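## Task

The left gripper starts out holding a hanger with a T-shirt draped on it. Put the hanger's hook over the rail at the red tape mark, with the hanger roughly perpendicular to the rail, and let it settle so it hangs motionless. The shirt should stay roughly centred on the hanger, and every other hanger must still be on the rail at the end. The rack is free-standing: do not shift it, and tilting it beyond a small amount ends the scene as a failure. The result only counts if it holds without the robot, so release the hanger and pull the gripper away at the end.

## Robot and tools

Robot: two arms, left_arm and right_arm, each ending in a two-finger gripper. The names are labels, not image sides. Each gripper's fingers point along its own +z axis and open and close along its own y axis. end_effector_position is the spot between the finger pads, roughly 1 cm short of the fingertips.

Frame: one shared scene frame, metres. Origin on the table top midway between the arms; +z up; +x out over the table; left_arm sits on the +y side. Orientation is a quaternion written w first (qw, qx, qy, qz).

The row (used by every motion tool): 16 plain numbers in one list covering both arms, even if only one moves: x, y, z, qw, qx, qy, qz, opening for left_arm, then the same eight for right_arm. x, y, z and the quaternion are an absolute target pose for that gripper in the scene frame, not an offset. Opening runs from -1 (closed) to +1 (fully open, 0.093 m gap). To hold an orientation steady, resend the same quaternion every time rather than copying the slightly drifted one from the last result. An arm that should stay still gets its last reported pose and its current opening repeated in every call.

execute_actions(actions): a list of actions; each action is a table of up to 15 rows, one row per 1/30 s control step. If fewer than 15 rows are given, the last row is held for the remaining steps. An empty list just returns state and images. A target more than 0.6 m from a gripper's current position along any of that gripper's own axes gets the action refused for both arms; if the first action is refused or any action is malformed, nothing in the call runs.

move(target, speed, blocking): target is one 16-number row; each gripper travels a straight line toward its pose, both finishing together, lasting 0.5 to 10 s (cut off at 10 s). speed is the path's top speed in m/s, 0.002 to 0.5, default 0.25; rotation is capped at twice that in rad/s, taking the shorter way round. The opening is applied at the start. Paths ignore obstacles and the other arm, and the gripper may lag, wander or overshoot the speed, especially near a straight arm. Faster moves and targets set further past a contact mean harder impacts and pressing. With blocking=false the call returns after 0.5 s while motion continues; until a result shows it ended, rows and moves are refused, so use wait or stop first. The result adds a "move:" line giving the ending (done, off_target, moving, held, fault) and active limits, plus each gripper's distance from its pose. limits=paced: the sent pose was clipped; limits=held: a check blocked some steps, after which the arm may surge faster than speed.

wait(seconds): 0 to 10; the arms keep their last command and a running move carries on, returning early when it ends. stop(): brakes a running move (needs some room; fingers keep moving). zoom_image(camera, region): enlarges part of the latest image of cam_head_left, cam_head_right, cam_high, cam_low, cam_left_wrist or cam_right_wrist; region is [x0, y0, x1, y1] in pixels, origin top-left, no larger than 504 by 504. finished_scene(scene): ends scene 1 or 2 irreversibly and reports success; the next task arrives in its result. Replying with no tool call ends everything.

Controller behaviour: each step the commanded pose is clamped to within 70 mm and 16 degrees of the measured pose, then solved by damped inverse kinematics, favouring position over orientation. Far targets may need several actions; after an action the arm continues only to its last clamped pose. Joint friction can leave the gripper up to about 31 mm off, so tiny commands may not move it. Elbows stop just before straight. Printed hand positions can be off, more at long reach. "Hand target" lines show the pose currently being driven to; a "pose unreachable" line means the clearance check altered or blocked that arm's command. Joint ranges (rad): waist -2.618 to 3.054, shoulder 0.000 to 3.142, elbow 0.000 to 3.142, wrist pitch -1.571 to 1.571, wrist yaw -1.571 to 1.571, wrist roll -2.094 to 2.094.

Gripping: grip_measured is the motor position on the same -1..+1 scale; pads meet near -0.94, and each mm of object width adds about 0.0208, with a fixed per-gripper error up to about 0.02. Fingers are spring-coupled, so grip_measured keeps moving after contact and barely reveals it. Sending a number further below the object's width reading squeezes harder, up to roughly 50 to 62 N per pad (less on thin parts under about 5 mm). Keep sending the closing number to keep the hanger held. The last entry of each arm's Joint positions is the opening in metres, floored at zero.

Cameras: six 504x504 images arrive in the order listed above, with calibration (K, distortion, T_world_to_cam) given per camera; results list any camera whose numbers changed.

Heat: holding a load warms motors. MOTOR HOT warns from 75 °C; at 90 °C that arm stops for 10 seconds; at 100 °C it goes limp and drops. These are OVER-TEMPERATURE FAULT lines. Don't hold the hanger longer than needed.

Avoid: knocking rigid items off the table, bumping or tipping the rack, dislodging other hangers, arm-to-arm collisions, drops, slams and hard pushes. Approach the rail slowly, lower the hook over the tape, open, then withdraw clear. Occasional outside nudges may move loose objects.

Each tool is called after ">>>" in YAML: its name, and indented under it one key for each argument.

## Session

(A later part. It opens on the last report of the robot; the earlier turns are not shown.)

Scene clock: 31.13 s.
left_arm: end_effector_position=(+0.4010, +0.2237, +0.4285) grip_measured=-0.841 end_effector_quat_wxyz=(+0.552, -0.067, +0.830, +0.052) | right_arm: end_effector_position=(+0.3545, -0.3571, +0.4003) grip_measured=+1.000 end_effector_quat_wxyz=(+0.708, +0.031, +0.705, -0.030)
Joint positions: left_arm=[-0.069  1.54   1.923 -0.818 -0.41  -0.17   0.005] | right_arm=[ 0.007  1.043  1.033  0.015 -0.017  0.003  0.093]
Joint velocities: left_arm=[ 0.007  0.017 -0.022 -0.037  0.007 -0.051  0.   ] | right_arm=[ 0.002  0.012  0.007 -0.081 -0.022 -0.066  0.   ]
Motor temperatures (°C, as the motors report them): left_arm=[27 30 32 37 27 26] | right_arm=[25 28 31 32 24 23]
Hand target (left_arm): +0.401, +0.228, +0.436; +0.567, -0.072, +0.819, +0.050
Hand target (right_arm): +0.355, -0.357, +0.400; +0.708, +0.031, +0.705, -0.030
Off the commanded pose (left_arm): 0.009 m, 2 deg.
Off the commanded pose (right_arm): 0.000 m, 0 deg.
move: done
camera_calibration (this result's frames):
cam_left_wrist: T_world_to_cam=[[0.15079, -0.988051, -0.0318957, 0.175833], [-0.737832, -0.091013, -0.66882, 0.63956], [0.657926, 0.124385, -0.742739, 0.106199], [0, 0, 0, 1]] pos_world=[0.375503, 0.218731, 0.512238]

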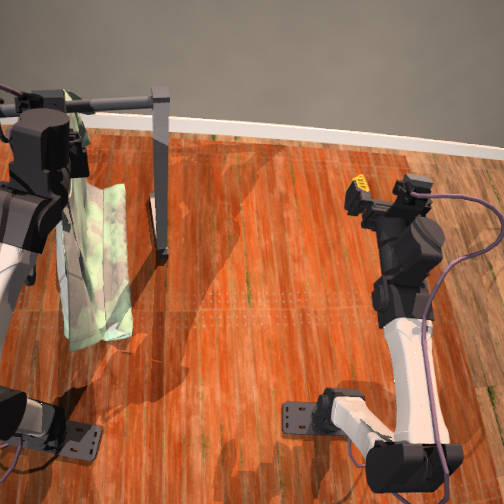

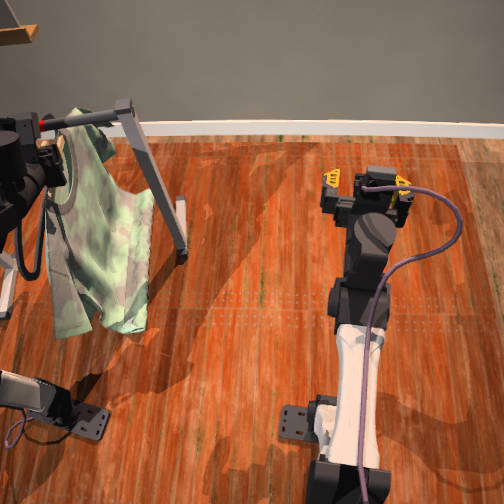

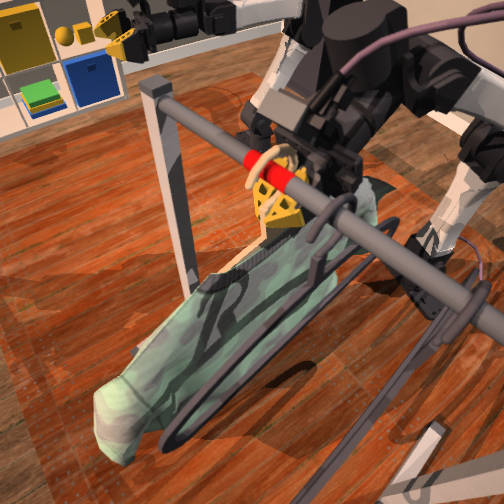

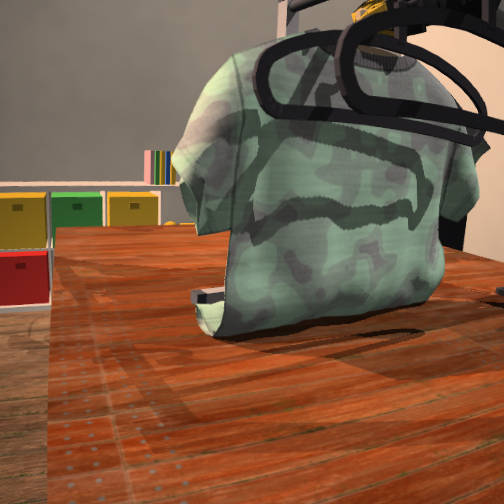

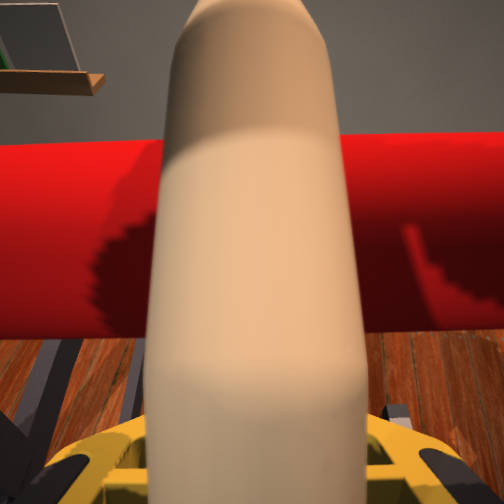

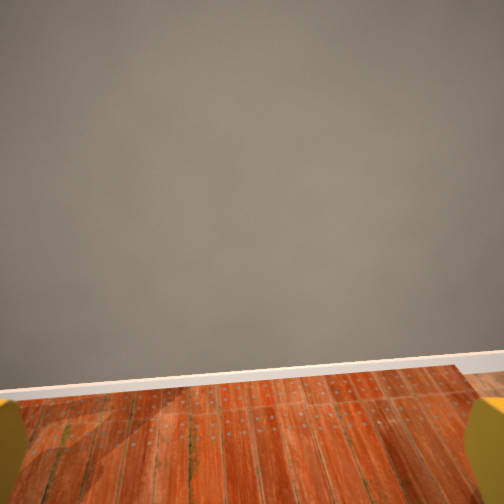

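>>> execute_actions:
  actions:
    - [[0.401,0.228,0.4355,0.5678,-0.0716,0.8185,0.0497,-0.85,0.3545,-0.3571,0.4003,0.708,0.031,0.705,-0.030,1],[0.4012,0.228,0.435,0.5678,-0.0716,0.8185,0.0497,-0.85,0.3545,-0.3571,0.4003,0.708,0.031,0.705,-0.030,1],[0.4014,0.228,0.4345,0.5678,-0.0716,0.8185,0.0497,-0.85,0.3545,-0.3571,0.4003,0.708,0.031,0.705,-0.030,1],[0.4016,0.228,0.434,0.5678,-0.0716,0.8185,0.0497,-0.85,0.3545,-0.3571,0.4003,0.708,0.031,0.705,-0.030,1],[0.4018,0.228,0.4335,0.5678,-0.0716,0.8185,0.0497,-0.85,0.3545,-0.3571,0.4003,0.708,0.031,0.705,-0.030,1],[0.402,0.228,0.433,0.5678,-0.0716,0.8185,0.0497,-0.85,0.3545,-0.3571,0.4003,0.708,0.031,0.705,-0.030,1],[0.402,0.228,0.4325,0.5678,-0.0716,0.8185,0.0497,-0.85,0.3545,-0.3571,0.4003,0.708,0.031,0.705,-0.030,1],[0.402,0.228,0.432,0.5678,-0.0716,0.8185,0.0497,-0.85,0.3545,-0.3571,0.4003,0.708,0.031,0.705,-0.030,1],[0.402,0.228,0.4315,0.5678,-0.0716,0.8185,0.0497,-0.85,0.3545,-0.3571,0.4003,0.708,0.031,0.705,-0.030,1]]

>>> zoom_image:
  camera: "cam_high"
  region: [200, 100, 360, 260]

Scene clock: 32.17 s.
left_arm: end_effector_position=(+0.4031, +0.2230, +0.4236) grip_measured=-0.841 end_effector_quat_wxyz=(+0.552, -0.067, +0.830, +0.052) | right_arm: end_effector_position=(+0.3545, -0.3571, +0.4003) grip_measured=+1.000 end_effector_quat_wxyz=(+0.708, +0.031, +0.705, -0.030)
Joint positions: left_arm=[-0.069  1.534  1.893 -0.792 -0.41  -0.169  0.005] | right_arm=[ 0.007  1.043  1.033  0.015 -0.017  0.003  0.093]
Joint velocities: left_arm=[-0.022  0.017 -0.002  0.037  0.037  0.081  0.   ] | right_arm=[ 0.002  0.012  0.007 -0.022 -0.081  0.051  0.   ]
Motor temperatures (°C, as the motors report them): left_arm=[27 30 32 37 27 26] | right_arm=[25 28 32 32 24 23]
Hand target (left_arm): +0.402, +0.228, +0.432; +0.567, -0.072, +0.819, +0.050
Hand target (right_arm): +0.355, -0.357, +0.400; +0.708, +0.031, +0.705, -0.030
Off the commanded pose (left_arm): 0.009 m, 2 deg.
Off the commanded pose (right_arm): 0.000 m, 0 deg.
camera_calibration (this result's frames):
cam_left_wrist: T_world_to_cam=[[0.150188, -0.98814, -0.0319829, 0.174996], [-0.737263, -0.0903861, -0.669532, 0.637771], [0.658701, 0.124135, -0.742094, 0.100718], [0, 0, 0, 1]] pos_world=[0.37758, 0.218064, 0.507348]

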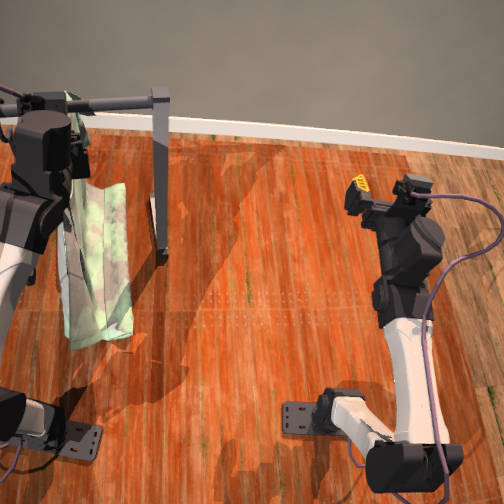

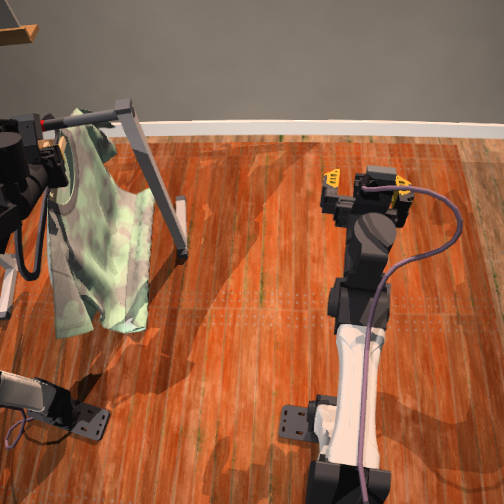

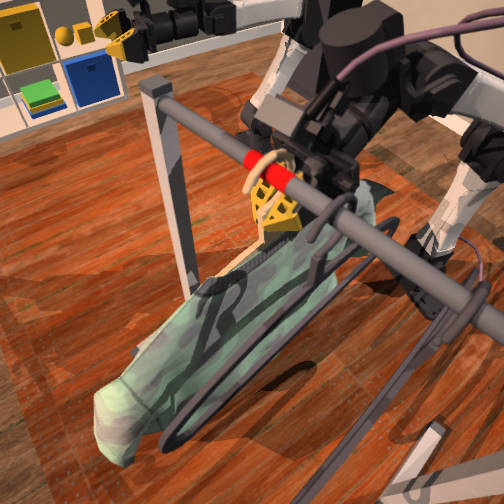

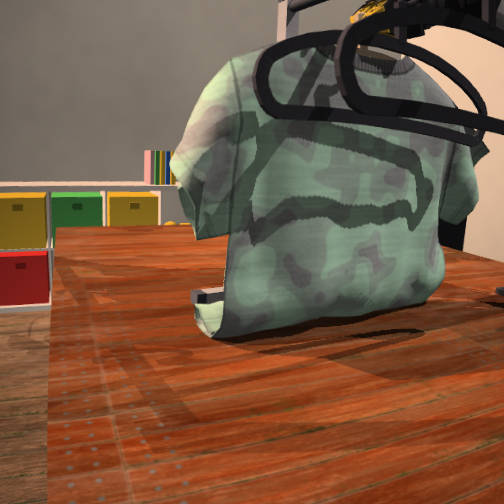

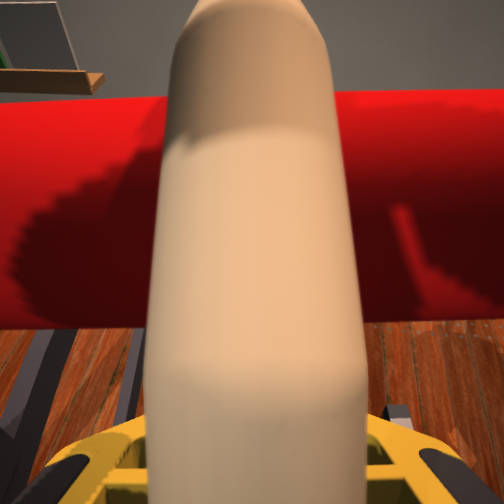

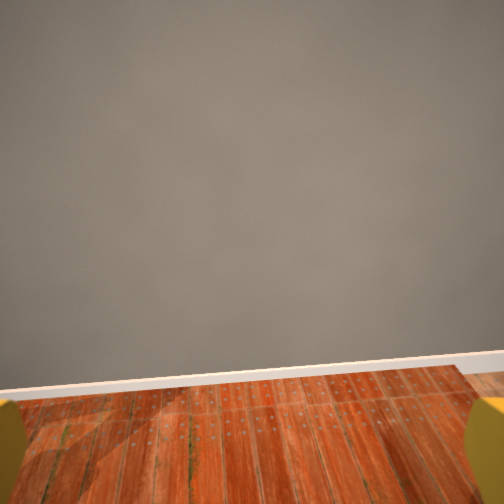

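Region (200, 100, 360, 260) of cam_high's 504x504 image, scaled by 3.150, with more detail than that image has.

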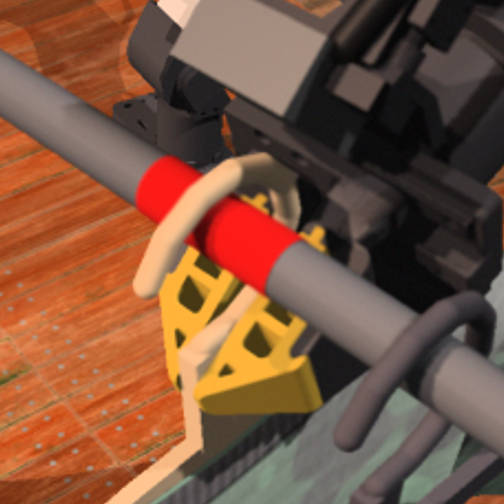

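Hook is essentially seated. Release gradually.

>>> execute_actions:
  actions:
    - [[0.402,0.228,0.4315,0.5678,-0.0716,0.8185,0.0497,-0.78,0.3545,-0.3571,0.4003,0.708,0.031,0.705,-0.030,1],[0.402,0.228,0.4315,0.5678,-0.0716,0.8185,0.0497,-0.74,0.3545,-0.3571,0.4003,0.708,0.031,0.705,-0.030,1],[0.402,0.228,0.4315,0.5678,-0.0716,0.8185,0.0497,-0.70,0.3545,-0.3571,0.4003,0.708,0.031,0.705,-0.030,1],[0.402,0.228,0.4315,0.5678,-0.0716,0.8185,0.0497,-0.66,0.3545,-0.3571,0.4003,0.708,0.031,0.705,-0.030,1],[0.402,0.228,0.4315,0.5678,-0.0716,0.8185,0.0497,-0.62,0.3545,-0.3571,0.4003,0.708,0.031,0.705,-0.030,1],[0.402,0.228,0.4315,0.5678,-0.0716,0.8185,0.0497,-0.58,0.3545,-0.3571,0.4003,0.708,0.031,0.705,-0.030,1],[0.402,0.228,0.4315,0.5678,-0.0716,0.8185,0.0497,-0.52,0.3545,-0.3571,0.4003,0.708,0.031,0.705,-0.030,1],[0.402,0.228,0.4315,0.5678,-0.0716,0.8185,0.0497,-0.45,0.3545,-0.3571,0.4003,0.708,0.031,0.705,-0.030,1],[0.402,0.228,0.4315,0.5678,-0.0716,0.8185,0.0497,-0.38,0.3545,-0.3571,0.4003,0.708,0.031,0.705,-0.030,1],[0.402,0.228,0.4315,0.5678,-0.0716,0.8185,0.0497,-0.3,0.3545,-0.3571,0.4003,0.708,0.031,0.705,-0.030,1]]

Scene clock: 33.20 s.
left_arm: end_effector_position=(+0.4025, +0.2232, +0.4356) grip_measured=-0.302 end_effector_quat_wxyz=(+0.570, -0.071, +0.817, +0.046) | right_arm: end_effector_position=(+0.3545, -0.3571, +0.4003) grip_measured=+1.000 end_effector_quat_wxyz=(+0.708, +0.031, +0.705, -0.030)
Joint positions: left_arm=[-0.069  1.523  1.893 -0.758 -0.41  -0.168  0.031] | right_arm=[ 0.007  1.043  1.033  0.015 -0.017  0.003  0.093]
Joint velocities: left_arm=[-0.022 -0.002 -0.007 -0.007 -0.037 -0.081 -0.001] | right_arm=[-0.007 -0.007  0.007 -0.022 -0.051 -0.007  0.001]
Motor temperatures (°C, as the motors report them): left_arm=[27 31 32 37 27 26] | right_arm=[25 28 32 32 24 23]
Hand target (left_arm): +0.402, +0.228, +0.432; +0.568, -0.072, +0.819, +0.050
Hand target (right_arm): +0.355, -0.357, +0.400; +0.708, +0.031, +0.705, -0.030
Off the commanded pose (left_arm): 0.006 m, 1 deg.
Off the commanded pose (right_arm): 0.000 m, 0 deg.
camera_calibration (this result's frames):
cam_left_wrist: T_world_to_cam=[[0.150925, -0.98845, -0.0137264, 0.16745], [-0.706913, -0.0982107, -0.700449, 0.648378], [0.69101, 0.115419, -0.713571, 0.086499], [0, 0, 0, 1]] pos_world=[0.373303, 0.21921, 0.518177]

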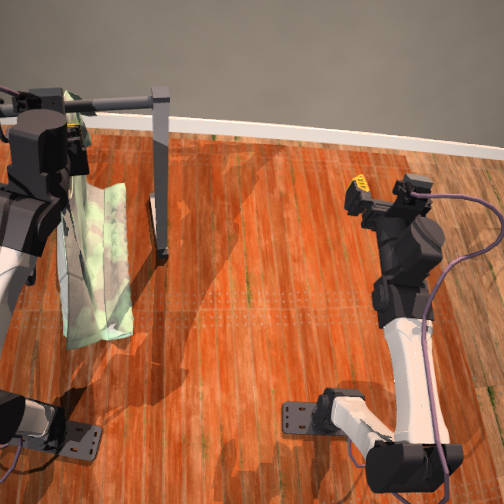

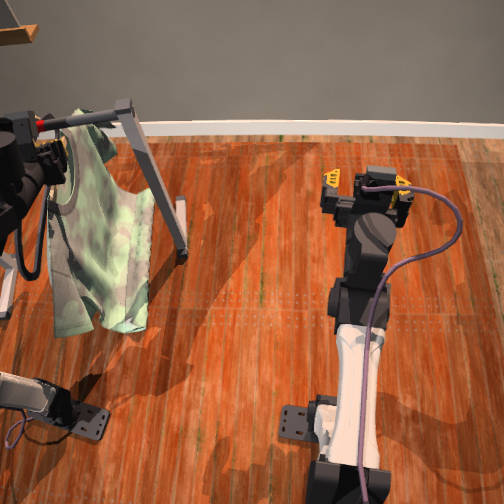

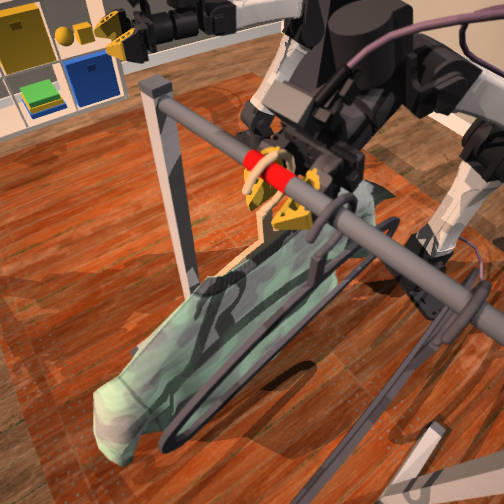

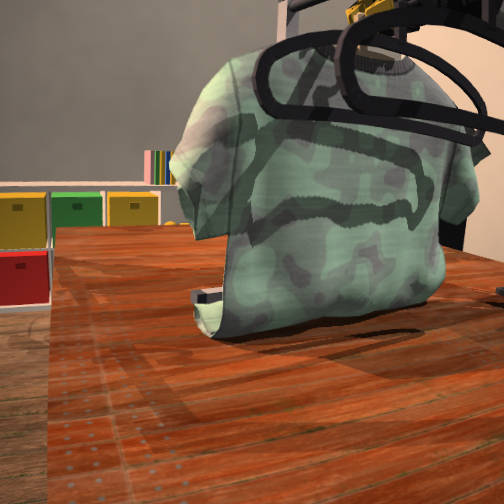

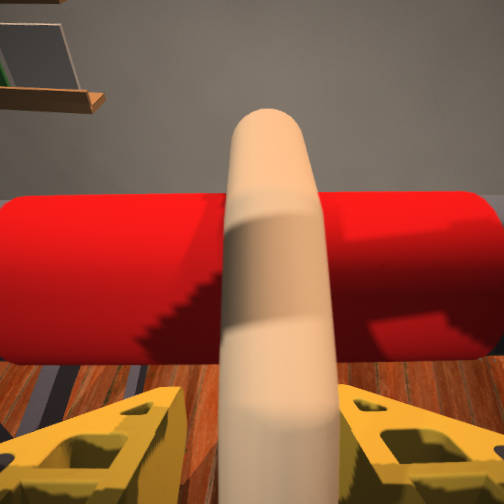

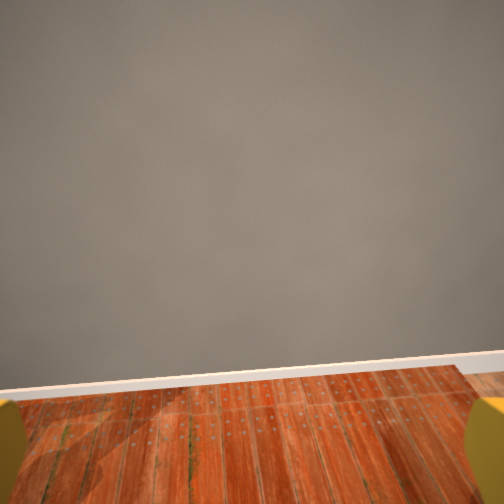

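>>> move:
  target: [0.24,0.185,0.49,0.5678,-0.0716,0.8185,0.0497,-0.1,0.3545,-0.3571,0.4003,0.708,0.031,0.705,-0.030,1]
  speed: 0.15

Scene clock: 35.43 s.
left_arm: end_effector_position=(+0.2400, +0.1839, +0.4917) grip_measured=-0.102 end_effector_quat_wxyz=(+0.572, -0.072, +0.815, +0.049) | right_arm: end_effector_position=(+0.3545, -0.3571, +0.4003) grip_measured=+1.000 end_effector_quat_wxyz=(+0.708, +0.031, +0.705, -0.030)
Joint positions: left_arm=[-0.615  1.379  2.175 -1.381 -0.907 -0.483  0.04 ] | right_arm=[ 0.007  1.043  1.033  0.015 -0.017  0.003  0.093]
Joint velocities: left_arm=[-0.002 -0.007  0.032  0.037 -0.051  0.022  0.   ] | right_arm=[-0.002 -0.002 -0.007 -0.007 -0.022 -0.022 -0.   ]
Motor temperatures (°C, as the motors report them): left_arm=[27 31 32 37 27 26] | right_arm=[25 28 32 32 24 23]
Hand target (left_arm): +0.239, +0.182, +0.492; +0.570, -0.070, +0.817, +0.052
Hand target (right_arm): +0.355, -0.357, +0.400; +0.708, +0.031, +0.705, -0.030
Off the commanded pose (left_arm): 0.002 m, 1 deg.
Off the commanded pose (right_arm): 0.000 m, 0 deg.
move: done
camera_calibration (this result's frames):
cam_left_wrist: T_world_to_cam=[[0.157853, -0.987297, -0.0180692, 0.154155], [-0.702051, -0.0993407, -0.705163, 0.570257], [0.694411, 0.123997, -0.708815, 0.238642], [0, 0, 0, 1]] pos_world=[0.210301, 0.179255, 0.574063]

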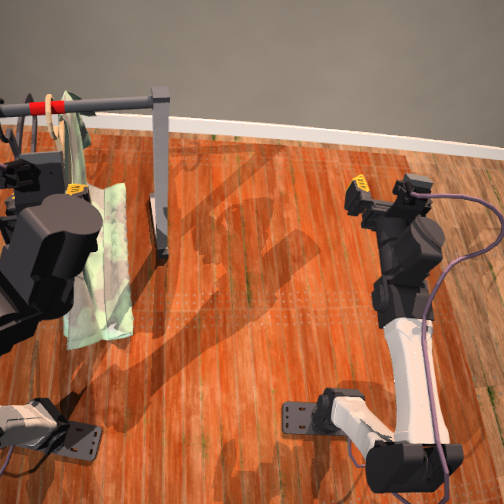

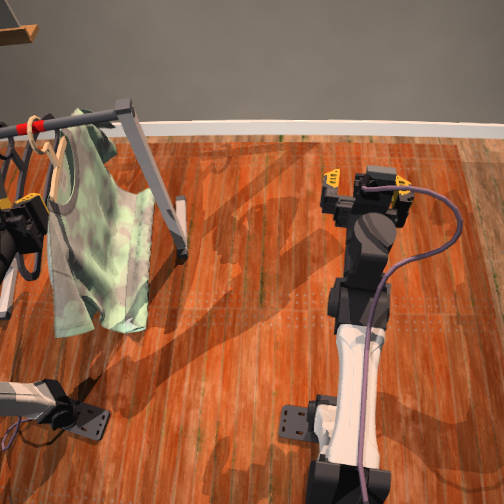

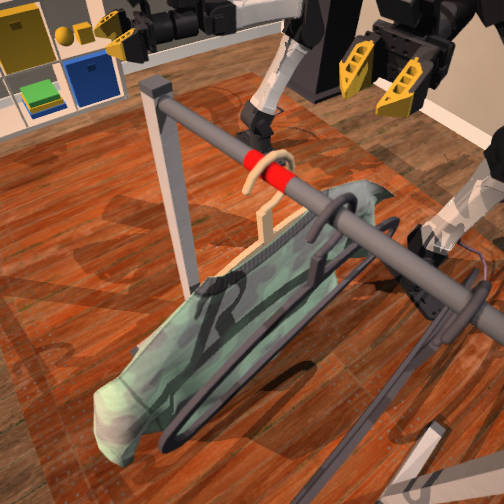

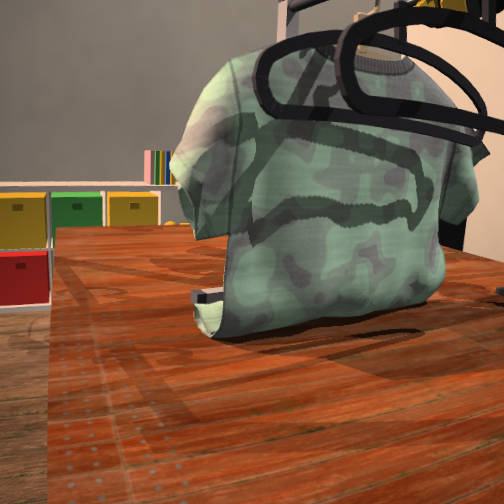

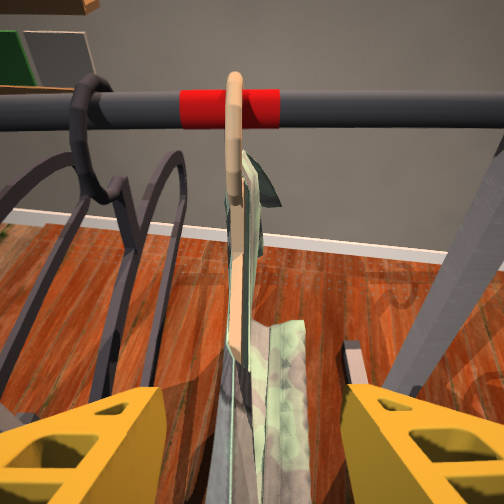

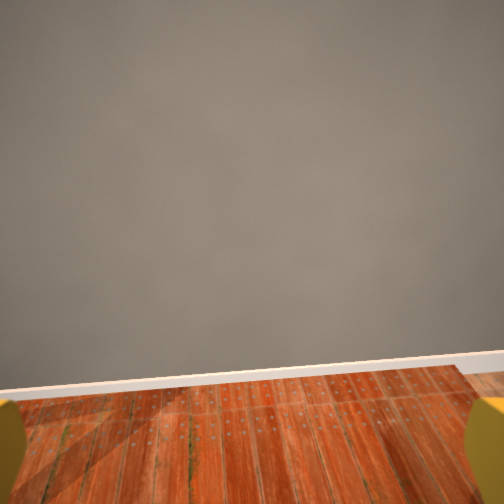

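>>> move:
  target: [0.17,0.03,0.49,0.505,0.339,0.761,-0.225,-0.1,0.3545,-0.3571,0.4003,0.708,0.031,0.705,-0.030,1]
  speed: 0.4

Scene clock: 37.63 s.
left_arm: end_effector_position=(+0.1622, +0.0370, +0.4981) grip_measured=-0.102 end_effector_quat_wxyz=(+0.512, +0.335, +0.756, -0.232) | right_arm: end_effector_position=(+0.3545, -0.3571, +0.4003) grip_measured=+1.000 end_effector_quat_wxyz=(+0.708, +0.031, +0.705, -0.030)
Joint positions: left_arm=[-0.759  1.307  2.118 -1.19  -0.111 -0.052  0.04 ] | right_arm=[ 0.007  1.043  1.033  0.015 -0.017  0.003  0.093]
Joint velocities: left_arm=[-0.007 -0.007 -0.012  0.022  0.007 -0.037 -0.   ] | right_arm=[ 0.012 -0.017  0.017 -0.037 -0.022 -0.022  0.001]
Motor temperatures (°C, as the motors report them): left_arm=[27 31 32 37 27 26] | right_arm=[25 28 32 33 24 23]
Hand target (left_arm): +0.170, +0.029, +0.489; +0.503, +0.339, +0.762, -0.224
Hand target (right_arm): +0.355, -0.357, +0.400; +0.708, +0.031, +0.705, -0.030
Off the commanded pose (left_arm): 0.013 m, 1 deg.
Off the commanded pose (right_arm): 0.000 m, 0 deg.
move: off_target (left_arm)
camera_calibration (this result's frames):
cam_left_wrist: T_world_to_cam=[[-0.755605, -0.6549, -0.0129592, 0.154851], [-0.470982, 0.556942, -0.684099, 0.433297], [0.455234, -0.510805, -0.729274, 0.387888], [0, 0, 0, 1]] pos_world=[0.144502, 0.0582248, 0.581302]

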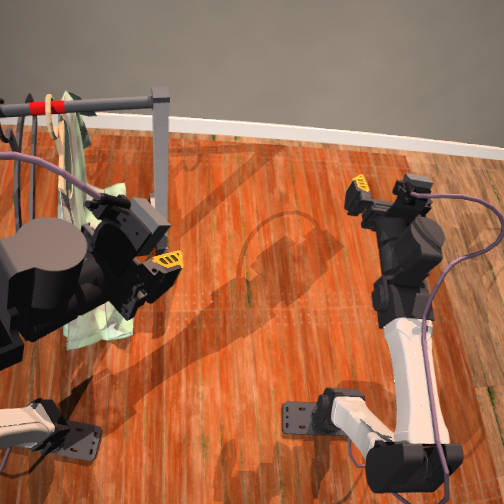

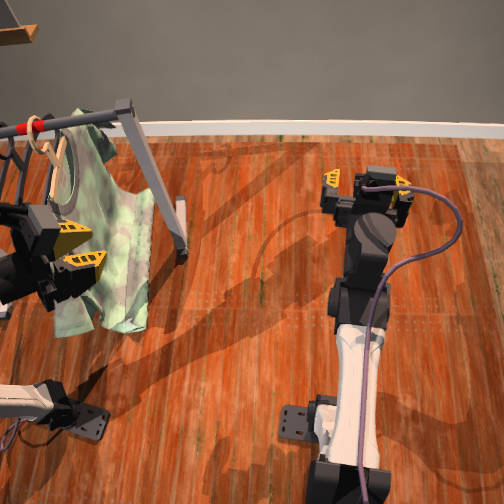

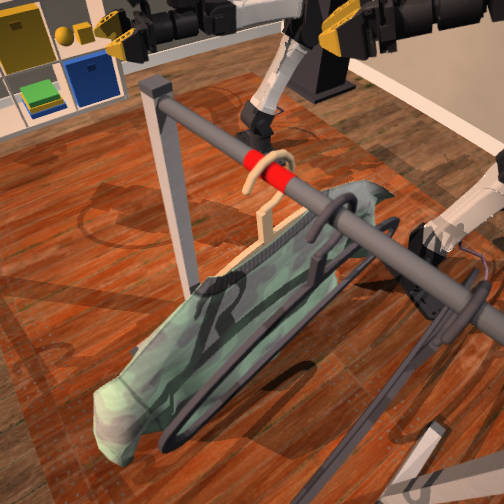

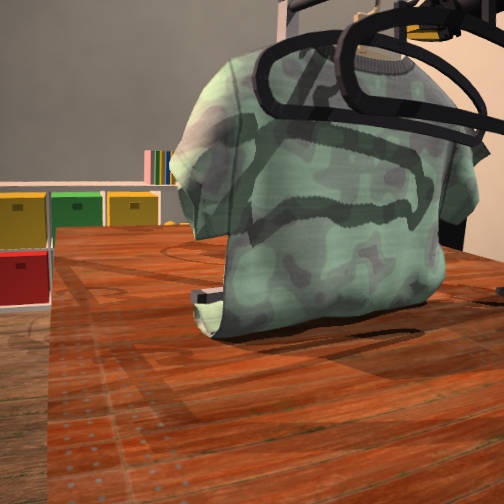

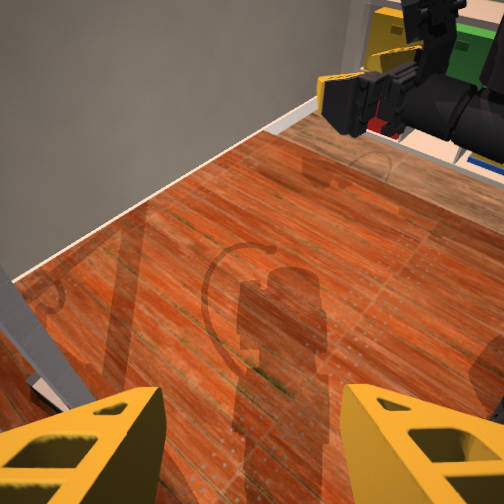

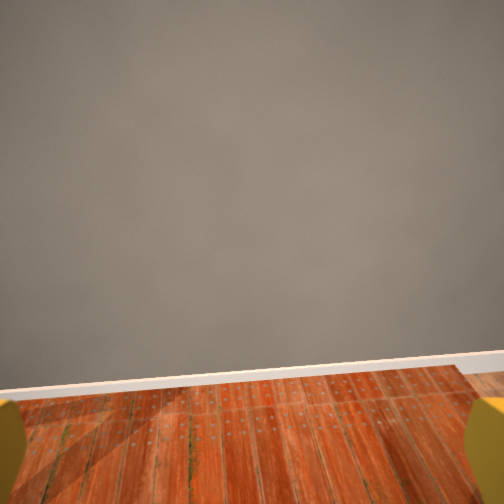

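>>> finished_scene:
  scene: 1

The scene is finished: the task was done.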